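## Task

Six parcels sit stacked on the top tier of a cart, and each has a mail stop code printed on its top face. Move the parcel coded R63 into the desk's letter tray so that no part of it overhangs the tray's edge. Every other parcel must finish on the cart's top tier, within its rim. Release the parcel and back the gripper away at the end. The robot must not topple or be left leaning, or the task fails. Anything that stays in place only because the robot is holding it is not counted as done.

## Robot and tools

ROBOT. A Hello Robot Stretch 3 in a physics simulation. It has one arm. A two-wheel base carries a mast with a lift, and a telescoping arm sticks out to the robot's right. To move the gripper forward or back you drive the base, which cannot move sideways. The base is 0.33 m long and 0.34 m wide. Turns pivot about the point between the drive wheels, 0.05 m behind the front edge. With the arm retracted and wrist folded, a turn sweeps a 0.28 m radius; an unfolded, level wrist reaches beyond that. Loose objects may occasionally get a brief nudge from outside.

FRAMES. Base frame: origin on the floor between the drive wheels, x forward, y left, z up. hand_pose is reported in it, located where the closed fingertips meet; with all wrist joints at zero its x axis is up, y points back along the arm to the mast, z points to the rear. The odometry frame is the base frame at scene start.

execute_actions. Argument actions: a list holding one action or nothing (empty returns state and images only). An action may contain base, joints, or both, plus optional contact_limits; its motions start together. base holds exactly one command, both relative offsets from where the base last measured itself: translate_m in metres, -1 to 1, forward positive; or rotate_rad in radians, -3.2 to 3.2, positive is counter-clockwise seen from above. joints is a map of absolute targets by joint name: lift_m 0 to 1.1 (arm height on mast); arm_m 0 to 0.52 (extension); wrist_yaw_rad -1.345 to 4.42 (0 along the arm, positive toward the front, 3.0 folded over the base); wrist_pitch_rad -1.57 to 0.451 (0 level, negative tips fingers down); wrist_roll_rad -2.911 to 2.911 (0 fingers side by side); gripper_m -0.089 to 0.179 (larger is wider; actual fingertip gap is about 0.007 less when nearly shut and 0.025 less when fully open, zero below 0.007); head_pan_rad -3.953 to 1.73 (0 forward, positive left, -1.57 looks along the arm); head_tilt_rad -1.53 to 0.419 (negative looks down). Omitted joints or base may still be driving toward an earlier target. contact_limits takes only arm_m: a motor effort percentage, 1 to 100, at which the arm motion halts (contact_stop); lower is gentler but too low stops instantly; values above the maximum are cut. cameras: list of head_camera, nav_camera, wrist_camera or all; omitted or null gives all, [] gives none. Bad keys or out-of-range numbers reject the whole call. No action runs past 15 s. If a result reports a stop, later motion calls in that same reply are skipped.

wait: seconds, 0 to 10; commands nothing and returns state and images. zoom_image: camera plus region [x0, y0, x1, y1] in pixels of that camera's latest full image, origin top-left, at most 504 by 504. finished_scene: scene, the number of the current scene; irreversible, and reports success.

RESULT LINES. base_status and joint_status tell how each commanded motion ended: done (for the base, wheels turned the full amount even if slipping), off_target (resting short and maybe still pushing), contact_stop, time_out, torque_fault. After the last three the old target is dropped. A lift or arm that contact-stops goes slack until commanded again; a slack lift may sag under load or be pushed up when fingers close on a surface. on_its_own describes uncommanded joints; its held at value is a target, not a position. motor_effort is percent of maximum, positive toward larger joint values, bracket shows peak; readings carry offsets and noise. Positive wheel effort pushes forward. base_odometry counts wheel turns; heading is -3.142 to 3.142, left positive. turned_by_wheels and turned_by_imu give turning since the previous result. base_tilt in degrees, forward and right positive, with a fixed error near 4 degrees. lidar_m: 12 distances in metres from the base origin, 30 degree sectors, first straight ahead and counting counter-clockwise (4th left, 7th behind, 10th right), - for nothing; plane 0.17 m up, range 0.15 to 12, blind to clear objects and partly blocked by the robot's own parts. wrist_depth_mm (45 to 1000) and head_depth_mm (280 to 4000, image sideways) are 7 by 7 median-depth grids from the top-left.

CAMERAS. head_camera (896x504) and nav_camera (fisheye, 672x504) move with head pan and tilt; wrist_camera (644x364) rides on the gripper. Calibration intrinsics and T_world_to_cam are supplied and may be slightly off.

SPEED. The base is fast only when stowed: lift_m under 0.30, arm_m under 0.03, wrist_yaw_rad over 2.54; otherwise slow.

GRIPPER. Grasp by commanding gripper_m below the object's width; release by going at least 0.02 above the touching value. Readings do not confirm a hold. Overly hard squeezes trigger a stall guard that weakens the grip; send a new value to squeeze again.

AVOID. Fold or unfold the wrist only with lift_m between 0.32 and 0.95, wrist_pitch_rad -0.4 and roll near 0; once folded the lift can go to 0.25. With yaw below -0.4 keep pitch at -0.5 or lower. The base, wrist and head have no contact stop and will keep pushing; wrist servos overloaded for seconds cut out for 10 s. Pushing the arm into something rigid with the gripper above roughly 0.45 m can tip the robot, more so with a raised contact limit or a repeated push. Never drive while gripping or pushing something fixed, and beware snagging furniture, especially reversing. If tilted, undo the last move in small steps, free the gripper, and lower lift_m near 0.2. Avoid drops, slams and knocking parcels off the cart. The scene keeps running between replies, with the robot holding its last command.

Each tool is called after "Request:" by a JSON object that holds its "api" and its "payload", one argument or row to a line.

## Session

Request:
{"api": "execute_actions", "payload": {
  "actions": []
}}

Scene clock: 0.00 s.
base_odometry: x=+0.000 y=+0.000 heading=+0.000 (m, m, rad; odometry frame)
turned_by_wheels: +0.000 (rad since the last result)
turned_by_imu: +0.000 (rad since the last result)
base_tilt: forward=-0.5 right=+0.1 (deg)
lidar_m: 2.09 1.70 1.79 2.28 2.29 1.92 2.05 1.74 1.40 1.43 1.83 1.82
head_depth_mm: 1544 2423 2449 2430 2408 1809 1807 / 1545 2518 2665 2642 2566 1989 2002 / 1732 2487 2912 2892 2851 2828 2252 / 1738 2511 3033 3053 3019 2905 2366 / 1704 2455 2749 2690 2658 2627 2380 / 1689 2402 2443 2428 2395 2379 2255 / 1683 2203 2215 2196 2158 2143 2112
base_status: not commanded
joint_positions: lift_m=+0.539 arm_m=+0.001 wrist_yaw_rad=+2.831 wrist_pitch_rad=-0.342 wrist_roll_rad=-0.014 gripper_m=+0.037 head_pan_rad=-0.016 head_tilt_rad=+0.001
joint_status: not commanded
motor_effort: left_wheel=+0 right_wheel=+0 lift_m=+23 arm_m=+0 wrist_yaw_rad=+0 wrist_pitch_rad=+5 wrist_roll_rad=+0 gripper_m=+0 head_pan_rad=+0 head_tilt_rad=+2 (%)
hand_pose: x=+0.0500 y=+0.0759 z=+0.5693 quat_wxyz=(+0.227, +0.702, +0.013, +0.675) (m; base frame)
wrist_depth_mm: - - - - - - - / - - - - - - - / - - - - - - - / - - - - - - - / - - - - - - - / 901 - 906 872 893 864 844 / 748 732 718 738 708 726 733
pictures: head_camera (sideways: a quarter turn clockwise sets it upright), nav_camera (sideways: a quarter turn counterclockwise sets it upright), wrist_camera
camera_calibration (this result's frames):
head_camera: T_world_to_cam=[[0.0619549, 0.00724727, -0.998053, 1.31644], [0.0375374, 0.999249, 0.00958612, -0.00718404], [0.997373, -0.0380582, 0.0616364, -0.132879], [0, 0, 0, 1]] pos_world=[0.0512396, -0.00741912, 1.32214]
nav_camera: T_world_to_cam=[[-0.00960537, -0.00343311, 0.999948, -1.25909], [0.0121217, -0.999921, -0.00331658, 0.0503328], [0.99988, 0.0120892, 0.00964622, -0.0608753], [0, 0, 0, 1]] pos_world=[0.0481639, 0.0467421, 1.25977]
wrist_camera: T_world_to_cam=[[0.965298, -0.260678, -0.0157235, -0.0136549], [-0.134091, -0.443075, -0.8864, 0.582014], [0.224098, 0.857748, -0.462654, 0.353293], [0, 0, 0, 1]] pos_world=[0.0120511, -0.0487203, 0.679135]
Images, in order (width x height): head_camera 896x504, nav_camera 672x504, wrist_camera 644x364.

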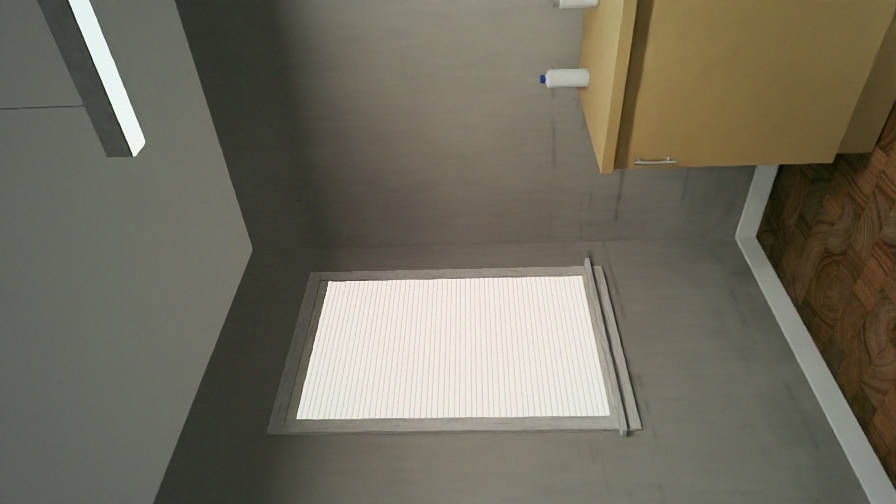

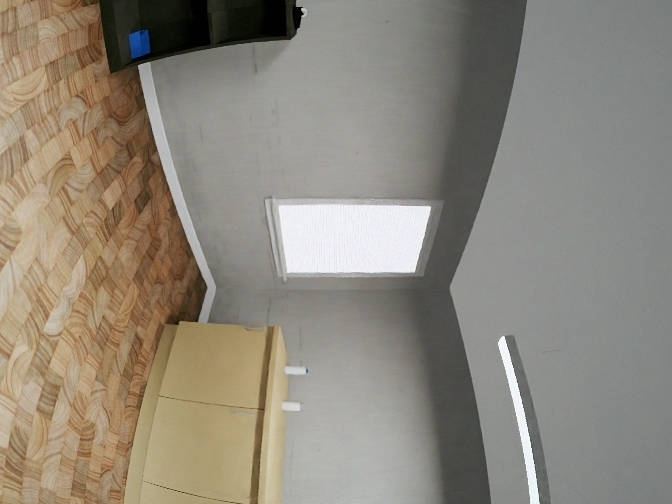

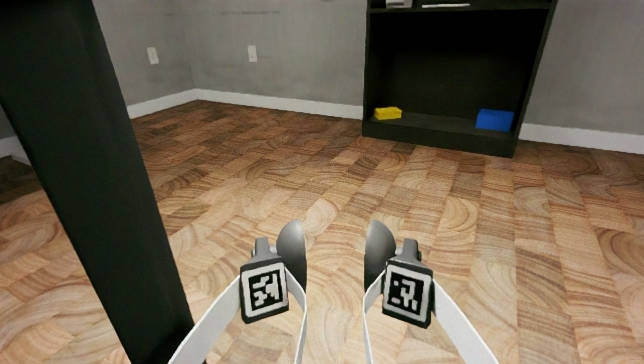

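Request:
{"api": "execute_actions", "payload": {
  "actions": [
    {"joints":{"head_pan_rad":-3.1,"head_tilt_rad":-0.3}}
  ],
  "cameras": ["head_camera","nav_camera"]
}}

Scene clock: 5.27 s.
base_odometry: x=+0.000 y=+0.000 heading=+0.000 (m, m, rad; odometry frame)
turned_by_wheels: +0.000 (rad since the last result)
turned_by_imu: +0.000 (rad since the last result)
base_tilt: forward=-0.5 right=+0.2 (deg)
lidar_m: 2.09 1.70 1.80 2.27 2.30 1.92 2.05 1.75 1.39 1.43 1.83 1.83
head_depth_mm: 2152 2229 2323 2379 2485 2031 1569 / 2305 2397 2497 2597 2621 2042 1563 / 2447 2557 2681 2805 2837 2036 1570 / 2202 2321 2425 2532 2559 2057 1567 / 1983 2054 2137 2237 2341 2078 1565 / 1816 1868 1953 2037 2091 2064 1586 / 1655 1741 1781 1850 1931 1963 1581
base_status: not commanded
joint_positions: lift_m=+0.539 arm_m=+0.001 wrist_yaw_rad=+2.831 wrist_pitch_rad=-0.342 wrist_roll_rad=-0.014 gripper_m=+0.037 head_pan_rad=-3.093 head_tilt_rad=-0.296
joint_status: all done
motor_effort: left_wheel=+1(0) right_wheel=+0(0) lift_m=+23(22) arm_m=-1(1) wrist_yaw_rad=-1(0) wrist_pitch_rad=+5(5) wrist_roll_rad=+0(0) gripper_m=+0(0) head_pan_rad=-3(31) head_tilt_rad=-1(19) (%)
hand_pose: x=+0.0500 y=+0.0759 z=+0.5693 quat_wxyz=(+0.227, +0.702, +0.013, +0.675) (m; base frame)
wrist_depth_mm: - - - - - - - / - - - - - - - / - - - - - - - / - - - - - - - / - - - - - - - / 897 - 900 872 897 855 849 / 750 740 711 743 716 726 727
pictures: head_camera (sideways: a quarter turn clockwise sets it upright), nav_camera (sideways: a quarter turn counterclockwise sets it upright)
camera_calibration (this result's frames):
head_camera: T_world_to_cam=[[0.233656, 0.00319817, -0.972314, 1.2815], [0.0249956, -0.999684, 0.00271848, 0.00183578], [-0.971998, -0.0249388, -0.233662, 0.263546], [0, 0, 0, 1]] pos_world=[-0.0433103, 0.00430925, 1.3076]
nav_camera: T_world_to_cam=[[-0.283911, -0.0102878, 0.958795, -1.20345], [-0.0742508, 0.997176, -0.0112869, 0.0612333], [-0.955971, -0.0743958, -0.283873, 0.333132], [0, 0, 0, 1]] pos_world=[-0.018663, -0.0486577, 1.24912]
Images, in order (width x height): head_camera 896x504, nav_camera 672x504.

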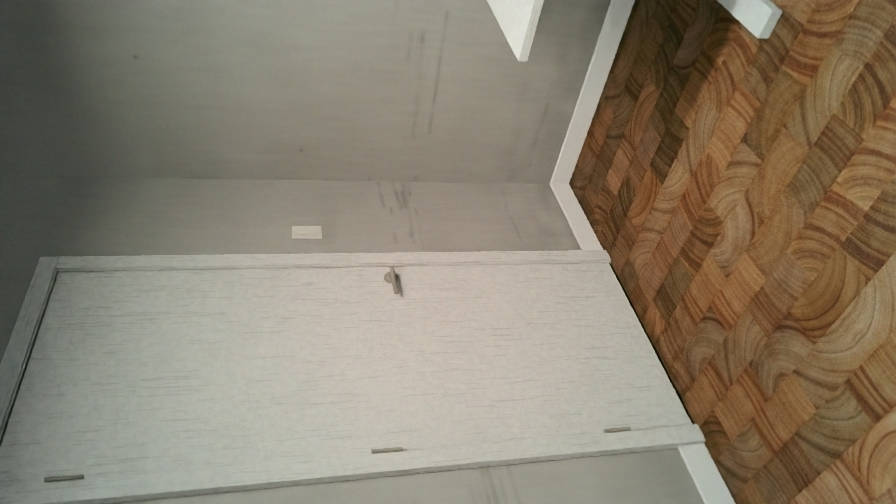

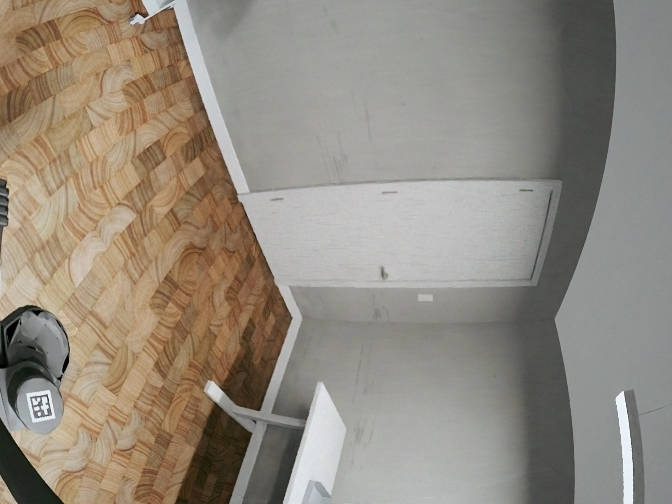

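Request:
{"api": "execute_actions", "payload": {
  "actions": [
    {"joints":{"head_pan_rad":-1.9,"head_tilt_rad":-0.3}}
  ],
  "cameras": ["head_camera"]
}}

Scene clock: 12.17 s.
base_odometry: x=+0.000 y=+0.000 heading=+0.000 (m, m, rad; odometry frame)
turned_by_wheels: +0.000 (rad since the last result)
turned_by_imu: +0.000 (rad since the last result)
base_tilt: forward=-0.5 right=+0.2 (deg)
lidar_m: 2.10 1.70 1.80 2.28 2.29 1.92 2.05 1.75 1.39 1.44 1.83 1.83
head_depth_mm: 1457 1505 1590 1655 1734 1799 1568 / 1513 1591 1639 1723 1797 1857 1568 / 1551 1640 1697 1805 1836 1881 1560 / 1620 1704 1777 1852 1739 1698 1575 / 1676 1774 1871 1966 1730 1621 1588 / 1754 1851 1950 2044 2182 1956 1567 / 1826 1941 2062 2166 2277 2047 1583
base_status: not commanded
joint_positions: lift_m=+0.539 arm_m=+0.001 wrist_yaw_rad=+2.831 wrist_pitch_rad=-0.342 wrist_roll_rad=-0.014 gripper_m=+0.037 head_pan_rad=-1.907 head_tilt_rad=-0.296
joint_status: all done
motor_effort: left_wheel=+1(0) right_wheel=+0(0) lift_m=+23(23) arm_m=-1(0) wrist_yaw_rad=+0(0) wrist_pitch_rad=+5(5) wrist_roll_rad=+0(0) gripper_m=+0(0) head_pan_rad=+3(29) head_tilt_rad=-2(2) (%)
hand_pose: x=+0.0500 y=+0.0759 z=+0.5693 quat_wxyz=(+0.227, +0.702, +0.013, +0.675) (m; base frame)
wrist_depth_mm: - - - - - - - / - - - - - - - / - - - - - - - / - - - - - - - / - - - - - - - / 901 - 903 887 906 856 849 / 761 728 726 738 714 731 717
pictures: head_camera (sideways: a quarter turn clockwise sets it upright)
camera_calibration (this result's frames):
head_camera: T_world_to_cam=[[0.0848457, 0.21773, -0.972314, 1.28241], [0.935799, -0.352524, 0.00271848, -0.00372014], [-0.342173, -0.910121, -0.233662, 0.259704], [0, 0, 0, 1]] pos_world=[-0.0164621, -0.044169, 1.3076]
Images, in order (width x height): head_camera 896x504.

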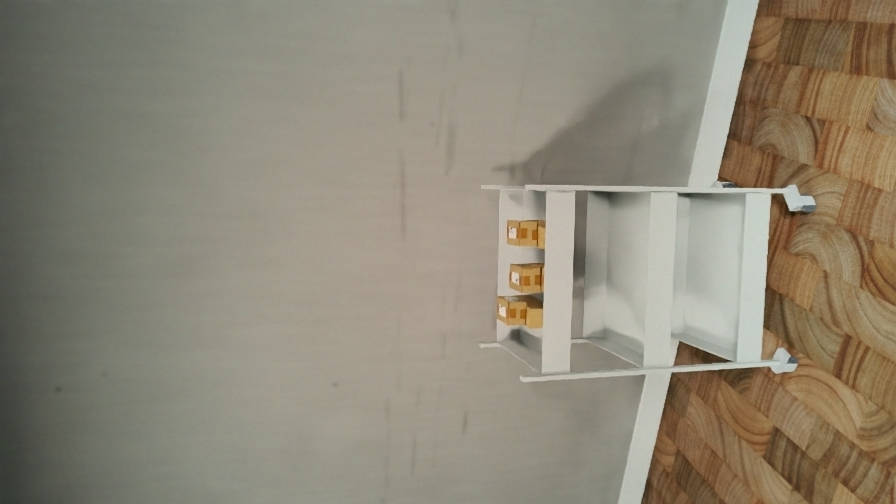

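Request:
{"api": "execute_actions", "payload": {
  "actions": [
    {"base":{"rotate_rad":-1.72},"joints":{"lift_m":0.95,"wrist_pitch_rad":-0.42,"head_pan_rad":0.0,"head_tilt_rad":-0.5}}
  ],
  "cameras": []
}}

Request:
{"api": "execute_actions", "payload": {
  "actions": [
    {"base":{"translate_m":1.0},"joints":{"wrist_yaw_rad":0.0,"gripper_m":0.15}}
  ],
  "cameras": ["head_camera"]
}}

Scene clock: 79.90 s.
base_odometry: x=+0.000 y=+0.000 heading=-1.720 (m, m, rad; odometry frame)
turned_by_wheels: -1.720 (rad since the last result)
turned_by_imu: -1.701 (rad since the last result)
base_tilt: forward=-0.5 right=+0.0 (deg)
lidar_m: 1.41 1.86 1.83 1.96 2.06 1.70 2.15 1.90 1.91 2.28 1.77 1.40
head_depth_mm: 1458 1545 1656 1796 1913 1629 1324 / 1544 1656 1754 1640 1813 1630 1323 / 1624 1733 1870 1746 1843 1620 1330 / 1713 1863 2004 2149 1937 1635 1320 / 1816 1976 2146 2382 2081 1614 1330 / 1965 2126 2342 2575 2094 1624 1332 / 2093 2311 2587 2754 2107 1631 1327
base_status: done
joint_positions: lift_m=+0.949 arm_m=+0.001 wrist_yaw_rad=+2.831 wrist_pitch_rad=-0.435 wrist_roll_rad=-0.014 gripper_m=+0.037 head_pan_rad=-0.007 head_tilt_rad=-0.494
joint_status: all done
motor_effort: left_wheel=+4(10) right_wheel=-5(9) lift_m=+36(37) arm_m=+0(0) wrist_yaw_rad=-1(0) wrist_pitch_rad=+5(5) wrist_roll_rad=+1(0) gripper_m=+0(0) head_pan_rad=+3(30) head_tilt_rad=-3(14) (%)
hand_pose: x=+0.0466 y=+0.0653 z=+0.9582 quat_wxyz=(+0.258, +0.701, +0.046, +0.664) (m; base frame)
wrist_depth_mm: - - - - - - - / - - - - - - - / - - - - - - - / - - - - - - - / - - - - - - - / - - - - - - - / - - - - - - -
pictures: none
No camera images: the call's "cameras" was empty. Leave "cameras" out to get every camera's image.

Scene clock: 90.87 s.
base_odometry: x=-0.148 y=-0.989 heading=-1.720 (m, m, rad; odometry frame)
turned_by_wheels: +0.000 (rad since the last result)
turned_by_imu: +0.001 (rad since the last result)
base_tilt: forward=-0.3 right=+0.2 (deg)
lidar_m: 0.46 1.43 1.27 1.33 1.99 2.54 2.77 2.77 2.40 1.21 0.52 0.46
head_depth_mm: 752 802 862 927 983 773 638 / 792 851 915 993 1038 729 692 / 839 902 977 1062 1134 800 710 / 889 965 1044 1141 1262 1416 1262 / 944 1029 1126 1236 1395 1520 1327 / 1017 1108 1219 1348 1513 1616 1334 / 1095 1198 1329 1499 1691 1623 1329
base_status: done
joint_positions: lift_m=+0.949 arm_m=+0.001 wrist_yaw_rad=+0.003 wrist_pitch_rad=-0.435 wrist_roll_rad=-0.014 gripper_m=+0.150 head_pan_rad=-0.007 head_tilt_rad=-0.494
joint_status: all done
motor_effort: left_wheel=+4(9) right_wheel=-5(5) lift_m=+36(36) arm_m=-1(0) wrist_yaw_rad=-4(4) wrist_pitch_rad=+5(5) wrist_roll_rad=+0(1) gripper_m=+1(84) head_pan_rad=+2(2) head_tilt_rad=-3(2) (%)
hand_pose: x=-0.0209 y=-0.3685 z=+0.9582 quat_wxyz=(+0.696, +0.155, -0.685, -0.151) (m; base frame)
wrist_depth_mm: 591 698 877 - - - - / 611 727 926 - - - - / 642 774 - - - - - / 660 808 - - - - - / 679 838 - - - - - / 725 830 - - - - - / 388 - - - - - -
pictures: head_camera (sideways: a quarter turn clockwise sets it upright)
camera_calibration (this result's frames):
head_camera: T_world_to_cam=[[-0.419853, 0.0111806, -0.907523, 1.2009], [0.0309697, 0.999518, -0.00201376, 0.00796028], [0.907064, -0.0289512, -0.419997, 0.494587], [0, 0, 0, 1]] pos_world=[0.0553317, -0.00706426, 1.29758]
Images, in order (width x height): head_camera 896x504.

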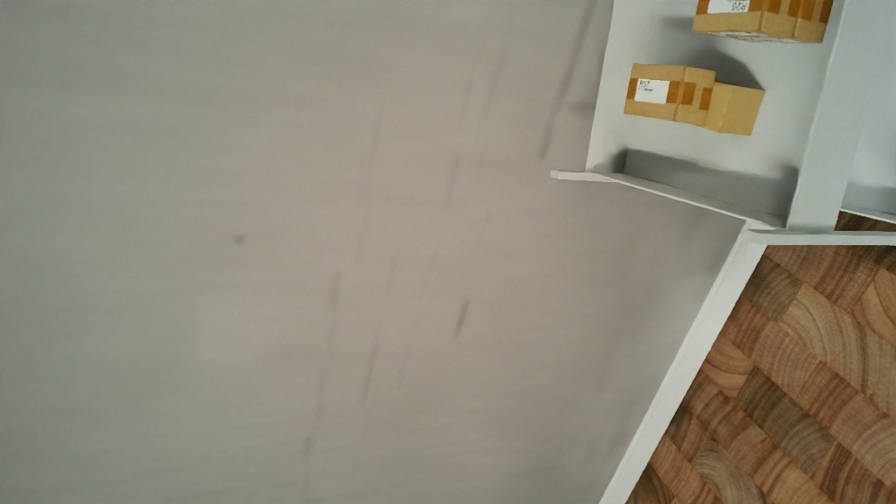

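Request:
{"api": "execute_actions", "payload": {
  "actions": [
    {"base":{"rotate_rad":1.08},"joints":{"head_pan_rad":-1.57,"head_tilt_rad":-0.75,"lift_m":1.1,"wrist_pitch_rad":-1.3}}
  ],
  "cameras": ["head_camera","wrist_camera"]
}}

Scene clock: 100.13 s.
base_odometry: x=-0.148 y=-0.989 heading=-0.640 (m, m, rad; odometry frame)
turned_by_wheels: +1.080 (rad since the last result)
turned_by_imu: +1.068 (rad since the last result)
base_tilt: forward=-0.6 right=+0.2 (deg)
lidar_m: 1.28 1.35 2.06 2.54 2.77 2.77 2.39 1.19 0.51 0.46 0.46 1.46
head_depth_mm: - - - - - - 1143 / - - - - - - 1125 / - - - - - - 1115 / 768 854 966 - - 913 1122 / 768 867 988 939 788 936 1098 / 772 876 997 922 785 889 1098 / 780 881 1015 1157 1352 1316 1164
base_status: done
joint_positions: lift_m=+1.099 arm_m=+0.001 wrist_yaw_rad=+0.002 wrist_pitch_rad=-1.299 wrist_roll_rad=-0.014 gripper_m=+0.150 head_pan_rad=-1.563 head_tilt_rad=-0.741
joint_status: all done
motor_effort: left_wheel=-4(8) right_wheel=+5(9) lift_m=+36(35) arm_m=-1(1) wrist_yaw_rad=-2(3) wrist_pitch_rad=+0(5) wrist_roll_rad=+0(0) gripper_m=+0(1) head_pan_rad=-3(30) head_tilt_rad=-3(20) (%)
hand_pose: x=-0.0215 y=-0.1917 z=+0.9847 quat_wxyz=(+0.568, +0.431, -0.558, -0.424) (m; base frame)
wrist_depth_mm: - - 523 499 502 - - / - - 757 776 769 - - / - - - - - - - / - - - - - - - / - - - - - - - / - - - - - - - / - - - - - - -
pictures: head_camera (sideways: a quarter turn clockwise sets it upright), wrist_camera
camera_calibration (this result's frames):
head_camera: T_world_to_cam=[[0.00327796, 0.628917, -0.777466, 1.02872], [0.99986, -0.0148416, -0.00779022, 0.00956876], [-0.0164383, -0.777331, -0.628877, 0.77199], [0, 0, 0, 1]] pos_world=[-0.000249374, -0.0467478, 1.28536]
wrist_camera: T_world_to_cam=[[-0.998784, -0.0154642, -0.0468058, 0.0274957], [-0.00915833, 0.9912, -0.132054, 0.356994], [0.048436, -0.131465, -0.990137, 1.11703], [0, 0, 0, 1]] pos_world=[-0.0233725, -0.206578, 1.15444]
Images, in order (width x height): head_camera 896x504, wrist_camera 644x364.

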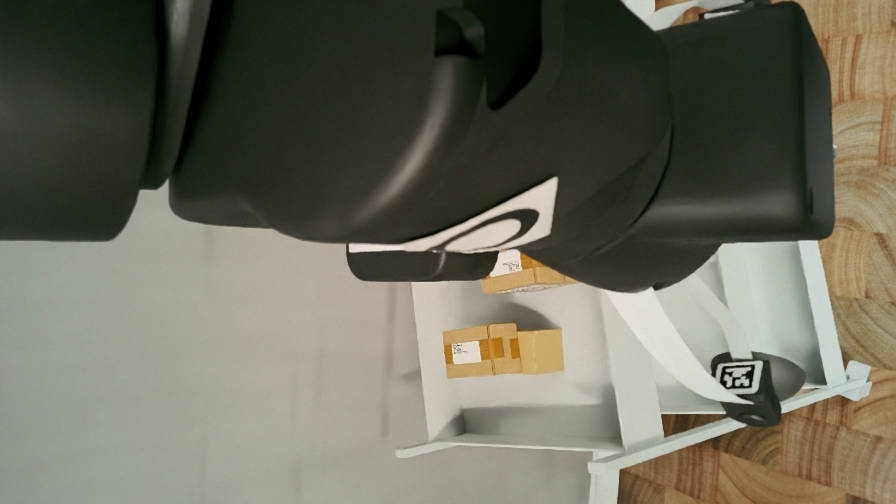

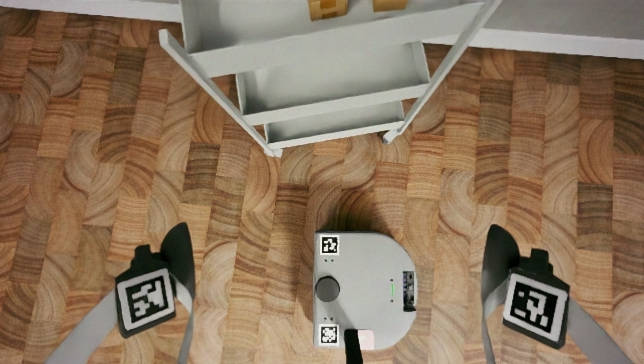

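Request:
{"api": "execute_actions", "payload": {
  "actions": [
    {"base":{"rotate_rad":0.2},"joints":{"arm_m":0.3}}
  ],
  "cameras": ["wrist_camera"]
}}

Scene clock: 116.03 s.
base_odometry: x=-0.148 y=-0.989 heading=-0.440 (m, m, rad; odometry frame)
turned_by_wheels: +0.200 (rad since the last result)
turned_by_imu: +0.198 (rad since the last result)
base_tilt: forward=-0.5 right=+0.1 (deg)
lidar_m: 1.28 1.50 2.84 2.54 2.77 2.40 1.73 1.04 0.47 0.46 1.09 1.91
head_depth_mm: 731 815 921 943 770 959 1155 / - 840 944 944 737 960 1105 / - 850 991 939 721 961 1113 / 801 - 1037 940 787 964 1115 / 816 918 1034 962 785 956 1116 / 839 954 1094 1293 1480 1345 1163 / 861 982 1143 1354 1539 1339 1162
base_status: done
joint_positions: lift_m=+1.099 arm_m=+0.300 wrist_yaw_rad=+0.001 wrist_pitch_rad=-1.300 wrist_roll_rad=-0.014 gripper_m=+0.150 head_pan_rad=-1.563 head_tilt_rad=-0.741
joint_status: all done
motor_effort: left_wheel=-4(7) right_wheel=+5(10) lift_m=+35(36) arm_m=+3(3) wrist_yaw_rad=-2(3) wrist_pitch_rad=+0(0) wrist_roll_rad=+0(0) gripper_m=+0(0) head_pan_rad=-2(3) head_tilt_rad=-4(4) (%)
hand_pose: x=-0.0216 y=-0.4898 z=+0.9847 quat_wxyz=(+0.567, +0.431, -0.558, -0.425) (m; base frame)
wrist_depth_mm: - - 879 497 490 479 510 / - - - 504 500 494 619 / - - - 490 491 462 772 / - - - 484 384 415 - / - - - 478 471 464 - / - - - - - - - / - - - - - - -
pictures: wrist_camera
camera_calibration (this result's frames):
wrist_camera: T_world_to_cam=[[-0.998803, -0.0141623, -0.0468184, 0.0234761], [-0.00791052, 0.991336, -0.131114, 0.651636], [0.0482696, -0.130587, -0.990261, 1.07835], [0, 0, 0, 1]] pos_world=[-0.0234485, -0.50484, 1.15438]
Images, in order (width x height): wrist_camera 644x364.

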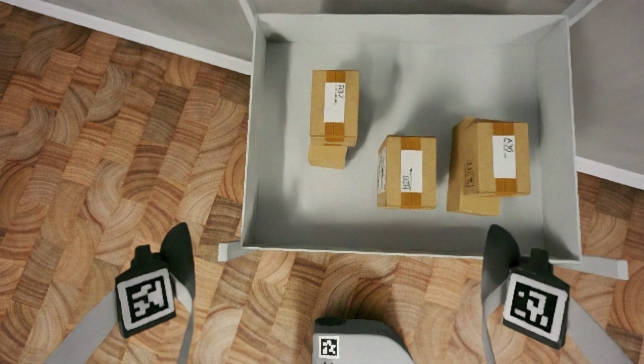

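Request:
{"api": "zoom_image", "payload": {
  "camera": "wrist_camera",
  "region": [290, 50, 550, 230]
}}

Region (290, 50, 550, 230) of wrist_camera's 644x364 image, scaled by 1.938; it fills the top 349 rows of this view, and the rest is white.

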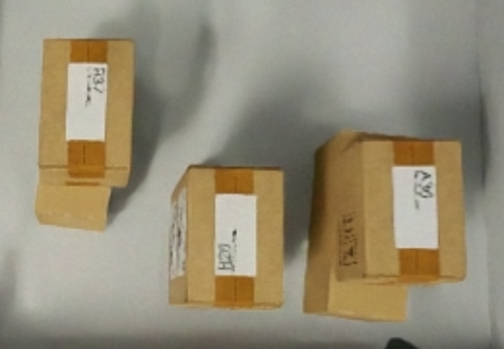

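Request:
{"api": "execute_actions", "payload": {
  "actions": [
    {"base":{"translate_m":-0.092},"joints":{"arm_m":0.41,"wrist_pitch_rad":-1.45,"lift_m":0.97}}
  ],
  "cameras": ["wrist_camera"]
}}

Scene clock: 138.60 s.
base_odometry: x=-0.231 y=-0.950 heading=-0.440 (m, m, rad; odometry frame)
turned_by_wheels: +0.000 (rad since the last result)
turned_by_imu: +0.000 (rad since the last result)
base_tilt: forward=-0.4 right=+0.2 (deg)
lidar_m: 1.37 1.61 2.87 2.55 2.71 2.31 1.63 1.01 0.47 0.46 0.48 1.93
head_depth_mm: 711 - - 1043 1100 1320 1167 / 721 - 924 942 766 963 1122 / 730 - 945 942 743 957 1118 / 766 870 - 941 712 959 1114 / 791 892 1016 941 784 958 1111 / 815 918 1061 964 764 957 1113 / 839 952 1110 1306 1503 1346 1162
base_status: done
joint_positions: lift_m=+0.971 arm_m=+0.410 wrist_yaw_rad=+0.001 wrist_pitch_rad=-1.447 wrist_roll_rad=-0.014 gripper_m=+0.150 head_pan_rad=-1.563 head_tilt_rad=-0.741
joint_status: all done
motor_effort: left_wheel=-3(8) right_wheel=+4(6) lift_m=+9(33) arm_m=+3(2) wrist_yaw_rad=-1(2) wrist_pitch_rad=-1(1) wrist_roll_rad=+1(0) gripper_m=+0(0) head_pan_rad=-3(3) head_tilt_rad=-4(3) (%)
hand_pose: x=-0.0216 y=-0.5624 z=+0.8521 quat_wxyz=(+0.534, +0.472, -0.526, -0.465) (m; base frame)
wrist_depth_mm: - 351 347 343 340 337 313 / - 352 249 345 341 337 522 / - 355 251 346 342 337 706 / - 353 320 250 322 243 952 / - 351 354 251 306 245 966 / - 323 353 352 350 344 971 / - - - 307 312 960 972
pictures: wrist_camera
camera_calibration (this result's frames):
wrist_camera: T_world_to_cam=[[-0.99881, -0.00706269, -0.048247, 0.0214169], [-0.00779588, 0.999857, 0.0150254, 0.586411], [0.0481339, 0.0153836, -0.998722, 1.02691], [0, 0, 0, 1]] pos_world=[-0.0234665, -0.601973, 1.01782]
Images, in order (width x height): wrist_camera 644x364.

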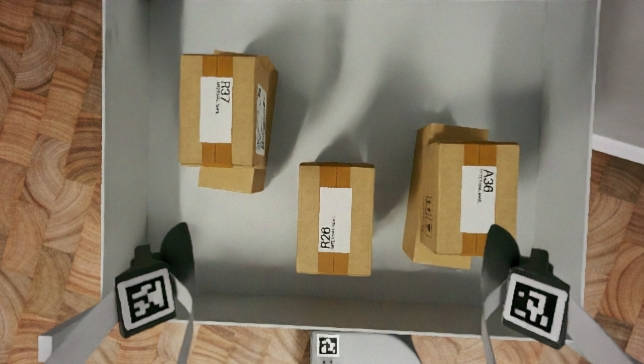

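Request:
{"api": "zoom_image", "payload": {
  "camera": "wrist_camera",
  "region": [170, 40, 530, 290]
}}

Region (170, 40, 530, 290) of wrist_camera's 644x364 image, scaled by 1.400; it fills the top 350 rows of this view, and the rest is white.

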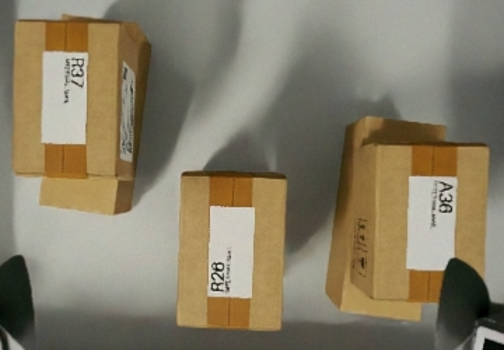

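Request:
{"api": "execute_actions", "payload": {
  "actions": [
    {"joints":{"arm_m":0.366,"wrist_pitch_rad":-1.25,"lift_m":0.92,"gripper_m":0.09}}
  ],
  "cameras": ["wrist_camera"]
}}

Scene clock: 183.30 s.
base_odometry: x=-0.231 y=-0.950 heading=-0.440 (m, m, rad; odometry frame)
turned_by_wheels: +0.000 (rad since the last result)
turned_by_imu: +0.000 (rad since the last result)
base_tilt: forward=-0.4 right=+0.1 (deg)
lidar_m: 1.37 1.60 2.87 2.55 2.72 2.32 1.64 1.01 0.47 0.46 0.48 1.93
head_depth_mm: 707 787 - - 706 1321 1167 / 731 789 952 937 768 957 1118 / 749 806 999 942 742 961 1117 / 771 850 974 936 715 957 1110 / 792 893 1024 937 781 960 1117 / 816 920 1058 963 762 956 1118 / 836 952 1108 1300 1492 1336 1152
base_status: not commanded
joint_positions: lift_m=+0.921 arm_m=+0.366 wrist_yaw_rad=+0.001 wrist_pitch_rad=-1.256 wrist_roll_rad=-0.014 gripper_m=+0.090 head_pan_rad=-1.563 head_tilt_rad=-0.741
joint_status: all done
motor_effort: left_wheel=-3(3) right_wheel=+5(4) lift_m=+8(8) arm_m=-4(4) wrist_yaw_rad=-2(1) wrist_pitch_rad=+2(2) wrist_roll_rad=+0(0) gripper_m=+0(85) head_pan_rad=-3(3) head_tilt_rad=-3(4) (%)
hand_pose: x=-0.0216 y=-0.5676 z=+0.8082 quat_wxyz=(+0.576, +0.419, -0.567, -0.413) (m; base frame)
wrist_depth_mm: - 311 334 329 325 318 296 / - 311 227 330 327 322 293 / - 296 221 323 318 312 279 / - 315 244 314 307 206 275 / 983 309 308 208 299 200 273 / 945 304 299 202 294 196 246 / 273 296 295 288 287 284 258
pictures: wrist_camera
camera_calibration (this result's frames):
wrist_camera: T_world_to_cam=[[-0.998801, -0.0162365, -0.0461897, 0.0124408], [-0.0079361, 0.984625, -0.174503, 0.736839], [0.0483128, -0.173927, -0.983573, 0.863474], [0, 0, 0, 1]] pos_world=[-0.0234434, -0.575126, 0.978445]
Images, in order (width x height): wrist_camera 644x364.

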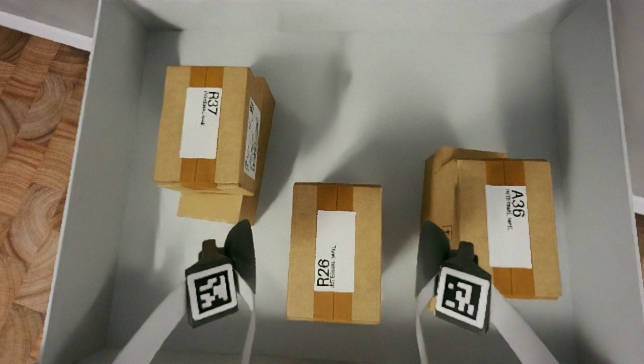

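Request:
{"api": "execute_actions", "payload": {
  "actions": [
    {"joints":{"lift_m":0.861}}
  ],
  "cameras": ["wrist_camera"]
}}

Scene clock: 192.83 s.
base_odometry: x=-0.231 y=-0.950 heading=-0.440 (m, m, rad; odometry frame)
turned_by_wheels: +0.000 (rad since the last result)
turned_by_imu: +0.000 (rad since the last result)
base_tilt: forward=-0.4 right=+0.1 (deg)
lidar_m: 1.37 1.61 2.86 2.55 2.71 2.32 1.64 1.01 0.47 0.46 0.48 1.93
head_depth_mm: 709 790 888 963 - 1267 1167 / 728 813 - 924 757 961 1119 / 747 831 - 936 738 961 1109 / 767 861 975 909 715 959 1112 / 787 892 1025 936 785 959 1114 / 814 920 1067 965 765 955 1118 / 839 954 1101 1306 1509 1351 1159
base_status: not commanded
joint_positions: lift_m=+0.862 arm_m=+0.366 wrist_yaw_rad=+0.001 wrist_pitch_rad=-1.256 wrist_roll_rad=-0.014 gripper_m=+0.090 head_pan_rad=-1.563 head_tilt_rad=-0.741
joint_status: all done
motor_effort: left_wheel=-3(3) right_wheel=+4(4) lift_m=+9(8) arm_m=-4(4) wrist_yaw_rad=-1(1) wrist_pitch_rad=+2(2) wrist_roll_rad=+0(0) gripper_m=+1(0) head_pan_rad=-3(3) head_tilt_rad=-4(4) (%)
hand_pose: x=-0.0216 y=-0.5678 z=+0.7493 quat_wxyz=(+0.577, +0.419, -0.568, -0.412) (m; base frame)
wrist_depth_mm: 250 170 277 276 272 268 264 / 241 165 191 269 266 261 256 / 241 160 194 262 258 202 239 / 243 204 209 154 248 149 146 / 245 254 250 150 219 147 142 / 246 248 243 145 235 140 139 / 241 242 238 143 230 228 226
pictures: wrist_camera
camera_calibration (this result's frames):
wrist_camera: T_world_to_cam=[[-0.998801, -0.0162795, -0.0461756, 0.0096798], [-0.0079368, 0.984465, -0.175403, 0.72736], [0.0483137, -0.174826, -0.983413, 0.804831], [0, 0, 0, 1]] pos_world=[-0.0234432, -0.575197, 0.919509]
Images, in order (width x height): wrist_camera 644x364.

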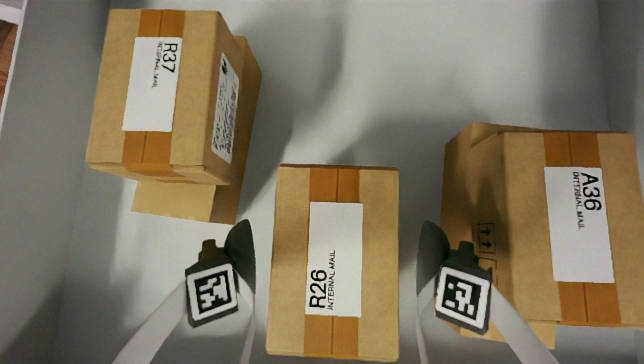

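Request:
{"api": "execute_actions", "payload": {
  "actions": [
    {"joints":{"gripper_m":0.03}}
  ],
  "cameras": []
}}

Request:
{"api": "execute_actions", "payload": {
  "actions": [
    {"joints":{"lift_m":0.90}}
  ],
  "cameras": ["wrist_camera"]
}}

Scene clock: 198.57 s.
base_odometry: x=-0.231 y=-0.950 heading=-0.440 (m, m, rad; odometry frame)
turned_by_wheels: +0.000 (rad since the last result)
turned_by_imu: +0.000 (rad since the last result)
base_tilt: forward=-0.4 right=+0.2 (deg)
lidar_m: 1.37 1.61 2.87 2.56 2.70 2.32 1.63 1.01 0.47 0.46 0.48 1.93
head_depth_mm: 710 790 892 971 - 1268 1170 / 729 813 - 921 752 959 1122 / 747 831 - 943 737 956 1114 / 771 865 976 926 714 960 1114 / 794 892 1026 944 782 958 1115 / 812 918 1063 960 761 956 1122 / 839 951 1107 1309 1509 1351 1159
base_status: not commanded
joint_positions: lift_m=+0.862 arm_m=+0.366 wrist_yaw_rad=+0.001 wrist_pitch_rad=-1.256 wrist_roll_rad=-0.014 gripper_m=+0.031 head_pan_rad=-1.563 head_tilt_rad=-0.741
joint_status: all done
motor_effort: left_wheel=-3(3) right_wheel=+5(4) lift_m=+9(9) arm_m=-4(4) wrist_yaw_rad=-1(1) wrist_pitch_rad=+2(2) wrist_roll_rad=+0(0) gripper_m=-12(90) head_pan_rad=-3(3) head_tilt_rad=-4(4) (%)
hand_pose: x=-0.0216 y=-0.5678 z=+0.7493 quat_wxyz=(+0.577, +0.419, -0.568, -0.412) (m; base frame)
wrist_depth_mm: 249 169 276 277 272 268 264 / 240 165 191 270 265 261 256 / 241 160 193 261 257 202 228 / 243 205 211 150 249 149 146 / 244 253 251 147 147 146 142 / 246 247 - 143 142 141 139 / 241 242 238 140 230 184 225
pictures: none
No camera images: the call's "cameras" was empty. Leave "cameras" out to get every camera's image.

Scene clock: 199.73 s.
base_odometry: x=-0.231 y=-0.950 heading=-0.440 (m, m, rad; odometry frame)
turned_by_wheels: +0.000 (rad since the last result)
turned_by_imu: +0.000 (rad since the last result)
base_tilt: forward=-0.2 right=+0.2 (deg)
lidar_m: 1.37 1.61 2.87 2.56 2.71 2.32 1.63 1.01 0.47 0.46 0.48 1.93
head_depth_mm: 710 792 872 - - 1292 1173 / 726 803 - 940 771 964 1123 / 747 815 - 941 743 958 1107 / 766 856 984 729 701 960 1121 / 790 892 1021 936 782 958 1103 / 815 922 1063 960 763 955 1115 / 835 950 1108 1307 1481 1340 1157
base_status: not commanded
joint_positions: lift_m=+0.899 arm_m=+0.366 wrist_yaw_rad=+0.001 wrist_pitch_rad=-1.256 wrist_roll_rad=-0.014 gripper_m=+0.031 head_pan_rad=-1.563 head_tilt_rad=-0.741
joint_status: all done
motor_effort: left_wheel=-3(3) right_wheel=+4(4) lift_m=+36(39) arm_m=-4(4) wrist_yaw_rad=-1(2) wrist_pitch_rad=+2(2) wrist_roll_rad=+0(1) gripper_m=-12(13) head_pan_rad=-3(2) head_tilt_rad=-4(4) (%)
hand_pose: x=-0.0216 y=-0.5678 z=+0.7869 quat_wxyz=(+0.577, +0.419, -0.568, -0.412) (m; base frame)
wrist_depth_mm: 958 312 316 314 310 305 267 / - 279 206 309 304 302 265 / - 280 199 300 295 293 263 / 268 285 240 151 262 185 238 / 269 291 288 146 147 180 236 / 259 285 - 143 143 176 226 / 253 278 273 140 265 264 257
pictures: wrist_camera
camera_calibration (this result's frames):
wrist_camera: T_world_to_cam=[[-0.998801, -0.0162805, -0.0461757, 0.0114168], [-0.00793778, 0.984465, -0.175403, 0.733959], [0.048314, -0.174826, -0.983413, 0.841832], [0, 0, 0, 1]] pos_world=[-0.0234432, -0.575197, 0.957135]
Images, in order (width x height): wrist_camera 644x364.

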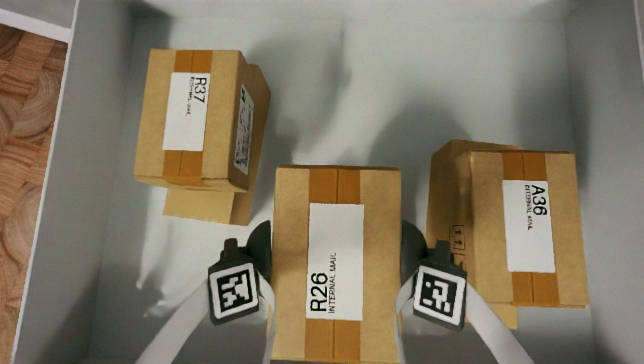

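Request:
{"api": "execute_actions", "payload": {
  "actions": [
    {"joints":{"arm_m":0.4985}}
  ],
  "cameras": ["wrist_camera"]
}}

Scene clock: 216.70 s.
base_odometry: x=-0.231 y=-0.950 heading=-0.440 (m, m, rad; odometry frame)
turned_by_wheels: +0.000 (rad since the last result)
turned_by_imu: +0.000 (rad since the last result)
base_tilt: forward=-0.4 right=+0.1 (deg)
lidar_m: 1.37 1.60 2.86 2.56 2.72 2.32 1.64 1.01 0.47 0.46 0.48 1.93
head_depth_mm: 709 788 870 - 703 1298 1163 / 727 794 - 940 768 961 1123 / 747 805 968 941 745 959 1106 / 768 848 1002 900 744 956 1108 / 789 892 1023 935 784 957 1103 / 814 919 1055 963 761 958 1114 / 838 957 1099 1305 1500 1347 1164
base_status: not commanded
joint_positions: lift_m=+0.899 arm_m=+0.498 wrist_yaw_rad=+0.001 wrist_pitch_rad=-1.256 wrist_roll_rad=-0.014 gripper_m=+0.031 head_pan_rad=-1.563 head_tilt_rad=-0.741
joint_status: all done
motor_effort: left_wheel=-3(3) right_wheel=+4(4) lift_m=+37(36) arm_m=+3(3) wrist_yaw_rad=-1(1) wrist_pitch_rad=+2(2) wrist_roll_rad=+0(0) gripper_m=-12(13) head_pan_rad=-3(3) head_tilt_rad=-3(3) (%)
hand_pose: x=-0.0216 y=-0.6997 z=+0.7869 quat_wxyz=(+0.577, +0.419, -0.568, -0.412) (m; base frame)
wrist_depth_mm: 645 510 419 359 311 278 249 / 979 776 600 480 400 342 300 / 261 293 290 278 291 289 254 / 979 299 295 151 287 286 265 / 266 290 239 147 147 278 264 / 253 184 - 143 142 269 264 / 256 181 187 140 231 218 259
pictures: wrist_camera
camera_calibration (this result's frames):
wrist_camera: T_world_to_cam=[[-0.998801, -0.0162634, -0.0461756, 0.00928145], [-0.0079208, 0.984464, -0.175405, 0.863742], [0.0483109, -0.174829, -0.983413, 0.818783], [0, 0, 0, 1]] pos_world=[-0.0234443, -0.707025, 0.957135]
Images, in order (width x height): wrist_camera 644x364.

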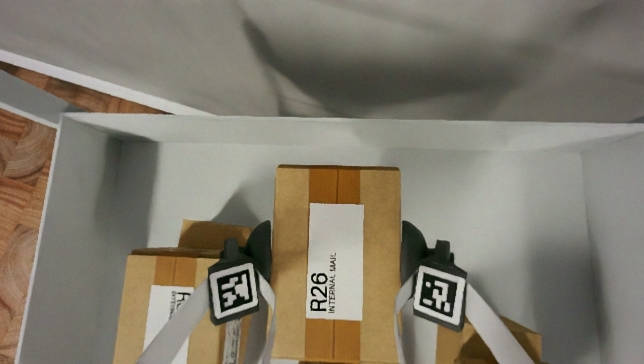

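Request:
{"api": "execute_actions", "payload": {
  "actions": [
    {"joints":{"lift_m":0.814}}
  ],
  "cameras": []
}}

Request:
{"api": "execute_actions", "payload": {
  "actions": [
    {"joints":{"gripper_m":0.075}}
  ],
  "cameras": ["wrist_camera"]
}}

Scene clock: 229.90 s.
base_odometry: x=-0.231 y=-0.950 heading=-0.440 (m, m, rad; odometry frame)
turned_by_wheels: +0.000 (rad since the last result)
turned_by_imu: +0.000 (rad since the last result)
base_tilt: forward=-0.4 right=+0.1 (deg)
lidar_m: 1.37 1.60 2.86 2.55 2.71 2.32 1.64 1.01 0.47 0.46 0.48 1.93
head_depth_mm: 710 791 891 1016 - - 1149 / 731 813 904 - 726 936 1126 / 749 830 - 938 743 963 1109 / 768 861 984 880 745 960 1112 / 791 890 1017 941 781 958 1108 / 814 922 1055 959 766 955 1114 / 837 951 1109 1306 1495 1344 1168
base_status: not commanded
joint_positions: lift_m=+0.815 arm_m=+0.498 wrist_yaw_rad=+0.001 wrist_pitch_rad=-1.256 wrist_roll_rad=-0.014 gripper_m=+0.031 head_pan_rad=-1.563 head_tilt_rad=-0.741
joint_status: all done
motor_effort: left_wheel=-3(3) right_wheel=+4(4) lift_m=+10(32) arm_m=+2(3) wrist_yaw_rad=-2(2) wrist_pitch_rad=+2(2) wrist_roll_rad=+0(0) gripper_m=-12(13) head_pan_rad=-3(3) head_tilt_rad=-4(4) (%)
hand_pose: x=-0.0216 y=-0.6997 z=+0.7023 quat_wxyz=(+0.577, +0.419, -0.568, -0.412) (m; base frame)
wrist_depth_mm: 640 509 419 358 310 277 249 / 179 176 171 166 163 160 157 / 220 217 215 211 208 206 203 / 214 212 209 151 202 201 199 / 209 154 202 146 148 196 194 / 102 109 - 143 142 191 189 / 99 99 192 140 187 187 184
pictures: none
No camera images: the call's "cameras" was empty. Leave "cameras" out to get every camera's image.

Scene clock: 230.83 s.
base_odometry: x=-0.231 y=-0.950 heading=-0.440 (m, m, rad; odometry frame)
turned_by_wheels: +0.000 (rad since the last result)
turned_by_imu: +0.000 (rad since the last result)
base_tilt: forward=-0.6 right=+0.1 (deg)
lidar_m: 1.37 1.61 2.87 2.55 2.71 2.32 1.63 1.01 0.47 0.46 0.48 1.93
head_depth_mm: 708 789 890 1013 - - 1139 / 728 814 904 - 726 937 1113 / 748 835 - 944 744 962 1114 / 768 864 981 881 743 958 1114 / 792 893 1021 940 787 960 1108 / 812 920 1056 960 761 956 1117 / 839 952 1101 1311 1489 1345 1159
base_status: not commanded
joint_positions: lift_m=+0.815 arm_m=+0.498 wrist_yaw_rad=+0.001 wrist_pitch_rad=-1.255 wrist_roll_rad=-0.014 gripper_m=+0.075 head_pan_rad=-1.563 head_tilt_rad=-0.741
joint_status: all done
motor_effort: left_wheel=-3(3) right_wheel=+4(5) lift_m=+10(9) arm_m=+3(3) wrist_yaw_rad=-1(1) wrist_pitch_rad=+2(2) wrist_roll_rad=+0(0) gripper_m=+0(76) head_pan_rad=-3(3) head_tilt_rad=-3(4) (%)
hand_pose: x=-0.0216 y=-0.6997 z=+0.7023 quat_wxyz=(+0.577, +0.419, -0.568, -0.412) (m; base frame)
wrist_depth_mm: 647 506 421 359 312 277 248 / 179 175 172 167 163 160 157 / 220 218 214 212 208 206 203 / 214 213 208 156 203 201 198 / 208 154 202 152 197 196 193 / 102 109 - 148 148 192 189 / 99 99 192 146 187 187 185
pictures: wrist_camera
camera_calibration (this result's frames):
wrist_camera: T_world_to_cam=[[-0.998801, -0.0162651, -0.0461746, 0.00536993], [-0.00791973, 0.984454, -0.175465, 0.848945], [0.0483107, -0.174889, -0.983402, 0.735473], [0, 0, 0, 1]] pos_world=[-0.0234443, -0.707034, 0.872474]
Images, in order (width x height): wrist_camera 644x364.

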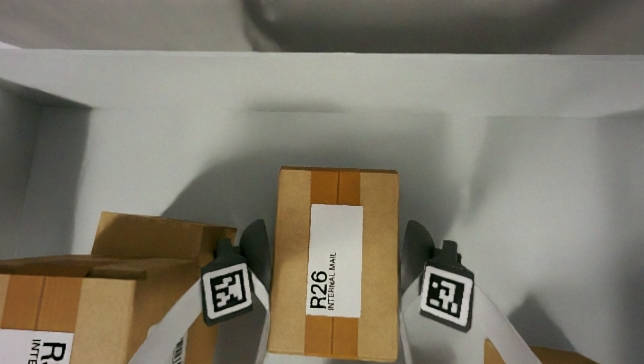

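Request:
{"api": "execute_actions", "payload": {
  "actions": [
    {"joints": {"lift_m": 0.92}}
  ],
  "cameras": ["wrist_camera"]
}}

Scene clock: 265.40 s.
base_odometry: x=-0.231 y=-0.950 heading=-0.440 (m, m, rad; odometry frame)
turned_by_wheels: +0.000 (rad since the last result)
turned_by_imu: +0.000 (rad since the last result)
base_tilt: forward=-0.5 right=+0.2 (deg)
lidar_m: 1.37 1.61 2.87 2.56 2.71 2.31 1.63 1.01 0.47 0.46 0.48 1.93
head_depth_mm: 711 785 - - 756 1321 1166 / 727 785 953 936 765 962 1121 / 745 - 953 937 743 961 1110 / 769 865 1041 906 745 959 1114 / 788 891 1026 924 786 958 1119 / 813 917 1057 960 762 959 1112 / 841 958 1098 1309 1484 1346 1159
base_status: not commanded
joint_positions: lift_m=+0.919 arm_m=+0.498 wrist_yaw_rad=+0.001 wrist_pitch_rad=-1.255 wrist_roll_rad=-0.014 gripper_m=+0.075 head_pan_rad=-1.563 head_tilt_rad=-0.741
joint_status: all done
motor_effort: left_wheel=-3(3) right_wheel=+4(4) lift_m=+36(37) arm_m=+3(3) wrist_yaw_rad=-1(1) wrist_pitch_rad=+2(2) wrist_roll_rad=+1(0) gripper_m=+0(0) head_pan_rad=-3(2) head_tilt_rad=-3(3) (%)
hand_pose: x=-0.0216 y=-0.6997 z=+0.8070 quat_wxyz=(+0.577, +0.419, -0.568, -0.412) (m; base frame)
wrist_depth_mm: 645 509 419 358 312 277 249 / - 798 596 479 401 346 301 / - 312 322 313 303 396 326 / - 317 314 311 308 303 267 / 983 309 306 255 300 297 264 / 929 281 - 249 293 289 262 / 271 293 198 289 285 277 261
pictures: wrist_camera
camera_calibration (this result's frames):
wrist_camera: T_world_to_cam=[[-0.998801, -0.0162663, -0.0461741, 0.0102029], [-0.00791973, 0.984449, -0.175491, 0.867341], [0.0483107, -0.174915, -0.983398, 0.83841], [0, 0, 0, 1]] pos_world=[-0.0234443, -0.707037, 0.977172]
Images, in order (width x height): wrist_camera 644x364.

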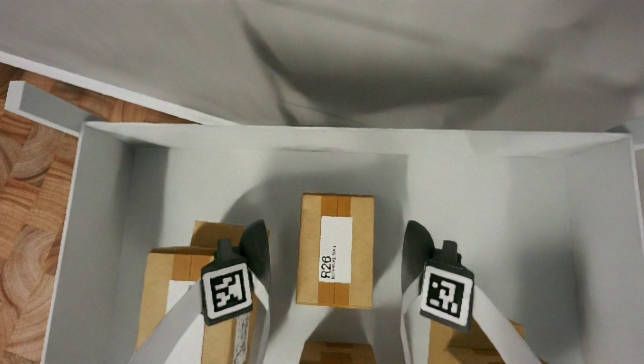

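Request:
{"api": "execute_actions", "payload": {
  "actions": [
    {"joints": {"arm_m": 0.366}}
  ],
  "cameras": ["wrist_camera"]
}}

Scene clock: 270.00 s.
base_odometry: x=-0.231 y=-0.950 heading=-0.440 (m, m, rad; odometry frame)
turned_by_wheels: +0.000 (rad since the last result)
turned_by_imu: +0.000 (rad since the last result)
base_tilt: forward=-0.4 right=+0.0 (deg)
lidar_m: 1.37 1.61 2.87 2.55 2.72 2.32 1.64 1.01 0.47 0.46 0.48 1.93
head_depth_mm: 712 783 848 - 703 1324 1169 / 728 792 961 936 764 959 1117 / 747 809 992 937 740 956 1111 / 768 850 974 890 746 962 1112 / 790 893 1023 940 783 961 1109 / 815 922 1053 958 764 957 1118 / 838 953 1100 1312 1498 1357 1163
base_status: not commanded
joint_positions: lift_m=+0.919 arm_m=+0.366 wrist_yaw_rad=+0.001 wrist_pitch_rad=-1.255 wrist_roll_rad=-0.014 gripper_m=+0.075 head_pan_rad=-1.563 head_tilt_rad=-0.741
joint_status: all done
motor_effort: left_wheel=-3(3) right_wheel=+5(4) lift_m=+36(36) arm_m=-4(5) wrist_yaw_rad=-1(1) wrist_pitch_rad=+2(2) wrist_roll_rad=+1(0) gripper_m=+1(0) head_pan_rad=-3(3) head_tilt_rad=-3(3) (%)
hand_pose: x=-0.0216 y=-0.5679 z=+0.8070 quat_wxyz=(+0.577, +0.418, -0.568, -0.412) (m; base frame)
wrist_depth_mm: - 309 335 328 323 319 296 / - 312 225 277 326 321 296 / - 296 219 271 317 314 277 / - 315 242 313 307 204 274 / 977 310 308 256 297 199 260 / 957 301 - 251 293 195 246 / 273 295 293 289 285 281 257
pictures: wrist_camera
camera_calibration (this result's frames):
wrist_camera: T_world_to_cam=[[-0.998801, -0.0162817, -0.0461691, 0.0123341], [-0.00791978, 0.984391, -0.175816, 0.737877], [0.0483111, -0.175239, -0.98334, 0.861241], [0, 0, 0, 1]] pos_world=[-0.0234443, -0.575236, 0.977193]
Images, in order (width x height): wrist_camera 644x364.

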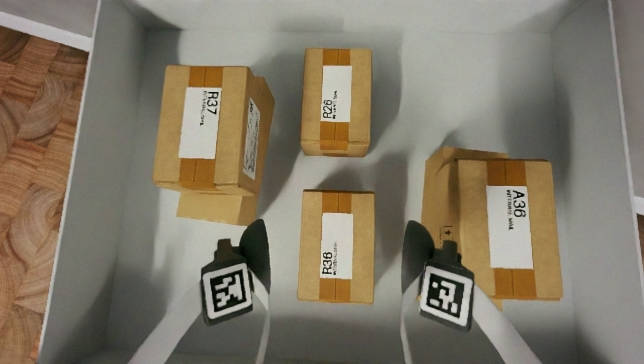

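Request:
{"api": "execute_actions", "payload": {
  "actions": [
    {"base": {"translate_m": -0.1125}, "joints": {"arm_m": 0.38, "gripper_m": 0.09}}
  ],
  "cameras": ["wrist_camera"]
}}

Scene clock: 276.83 s.
base_odometry: x=-0.333 y=-0.902 heading=-0.440 (m, m, rad; odometry frame)
turned_by_wheels: +0.000 (rad since the last result)
turned_by_imu: +0.000 (rad since the last result)
base_tilt: forward=-0.5 right=+0.2 (deg)
lidar_m: 1.48 1.74 2.90 2.58 2.64 2.22 1.57 0.97 0.46 0.46 0.48 1.86
head_depth_mm: 681 754 819 - 1190 1294 1174 / 700 761 919 1031 1186 1323 1167 / 719 772 957 956 787 946 1127 / 737 819 941 935 720 961 1111 / 758 857 988 933 755 960 1116 / 783 881 1021 937 784 957 1109 / 807 922 1063 934 783 942 1114
base_status: done
joint_positions: lift_m=+0.919 arm_m=+0.380 wrist_yaw_rad=+0.001 wrist_pitch_rad=-1.255 wrist_roll_rad=-0.014 gripper_m=+0.090 head_pan_rad=-1.563 head_tilt_rad=-0.741
joint_status: all done
motor_effort: left_wheel=-3(8) right_wheel=+5(8) lift_m=+36(35) arm_m=+3(3) wrist_yaw_rad=-1(1) wrist_pitch_rad=+2(2) wrist_roll_rad=+1(0) gripper_m=+0(60) head_pan_rad=-3(3) head_tilt_rad=-4(4) (%)
hand_pose: x=-0.0216 y=-0.5813 z=+0.8070 quat_wxyz=(+0.577, +0.418, -0.568, -0.412) (m; base frame)
wrist_depth_mm: 323 312 310 304 298 369 339 / 333 339 283 330 324 453 413 / 224 274 277 320 316 597 524 / 218 297 315 211 306 846 732 / 313 305 262 204 298 908 904 / 309 303 299 198 292 901 893 / 299 297 292 286 286 865 863
pictures: wrist_camera
camera_calibration (this result's frames):
wrist_camera: T_world_to_cam=[[-0.998801, -0.0162819, -0.046169, 0.0121169], [-0.00791958, 0.98439, -0.175825, 0.751002], [0.048311, -0.175248, -0.983338, 0.8589], [0, 0, 0, 1]] pos_world=[-0.0234443, -0.588561, 0.977193]
Images, in order (width x height): wrist_camera 644x364.

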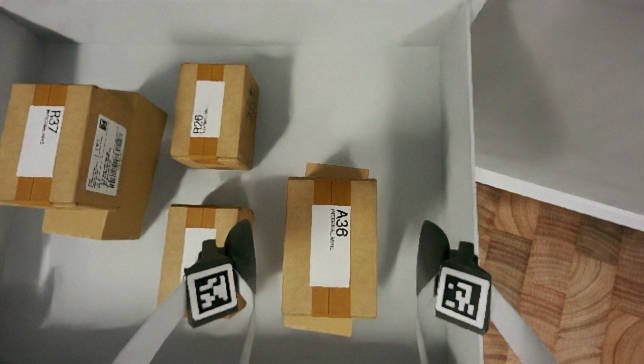

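Request:
{"api": "execute_actions", "payload": {
  "actions": [
    {"joints": {"lift_m": 0.862}}
  ],
  "cameras": ["wrist_camera"]
}}

Scene clock: 289.60 s.
base_odometry: x=-0.333 y=-0.902 heading=-0.440 (m, m, rad; odometry frame)
turned_by_wheels: +0.000 (rad since the last result)
turned_by_imu: +0.000 (rad since the last result)
base_tilt: forward=-0.3 right=+0.1 (deg)
lidar_m: 1.48 1.74 2.90 2.57 2.64 2.21 1.56 0.97 0.46 0.45 0.48 1.86
head_depth_mm: 684 757 850 929 - 1323 1170 / 699 782 - 1055 1188 1320 1171 / 721 799 - 956 786 946 1126 / 739 830 934 764 721 958 1112 / 761 861 984 936 758 957 1119 / 781 884 1018 933 783 961 1106 / 805 914 1067 935 779 946 1117
base_status: not commanded
joint_positions: lift_m=+0.863 arm_m=+0.380 wrist_yaw_rad=+0.001 wrist_pitch_rad=-1.255 wrist_roll_rad=-0.014 gripper_m=+0.090 head_pan_rad=-1.563 head_tilt_rad=-0.741
joint_status: all done
motor_effort: left_wheel=-3(3) right_wheel=+4(4) lift_m=+9(31) arm_m=+3(3) wrist_yaw_rad=-1(1) wrist_pitch_rad=+2(2) wrist_roll_rad=+0(0) gripper_m=+0(1) head_pan_rad=-3(3) head_tilt_rad=-4(4) (%)
hand_pose: x=-0.0216 y=-0.5813 z=+0.7503 quat_wxyz=(+0.577, +0.418, -0.568, -0.412) (m; base frame)
wrist_depth_mm: 288 284 280 277 273 260 338 / 203 224 244 269 268 257 413 / 202 242 248 261 260 254 520 / 204 262 258 153 249 247 713 / 241 205 205 149 244 224 841 / 252 201 200 145 236 213 838 / 244 239 238 142 232 220 820
pictures: wrist_camera
camera_calibration (this result's frames):
wrist_camera: T_world_to_cam=[[-0.998801, -0.0162822, -0.046169, 0.00950118], [-0.00791988, 0.98439, -0.175825, 0.741043], [0.0483111, -0.175248, -0.983338, 0.803191], [0, 0, 0, 1]] pos_world=[-0.0234443, -0.588563, 0.92054]
Images, in order (width x height): wrist_camera 644x364.

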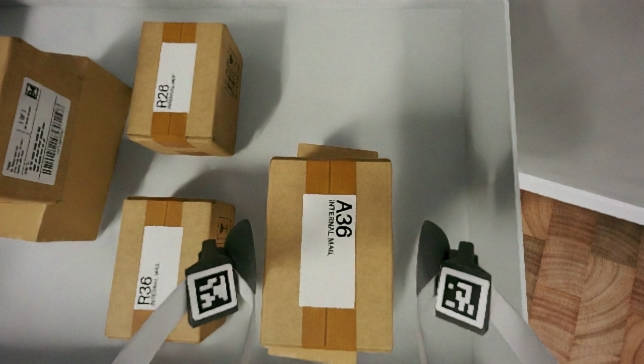

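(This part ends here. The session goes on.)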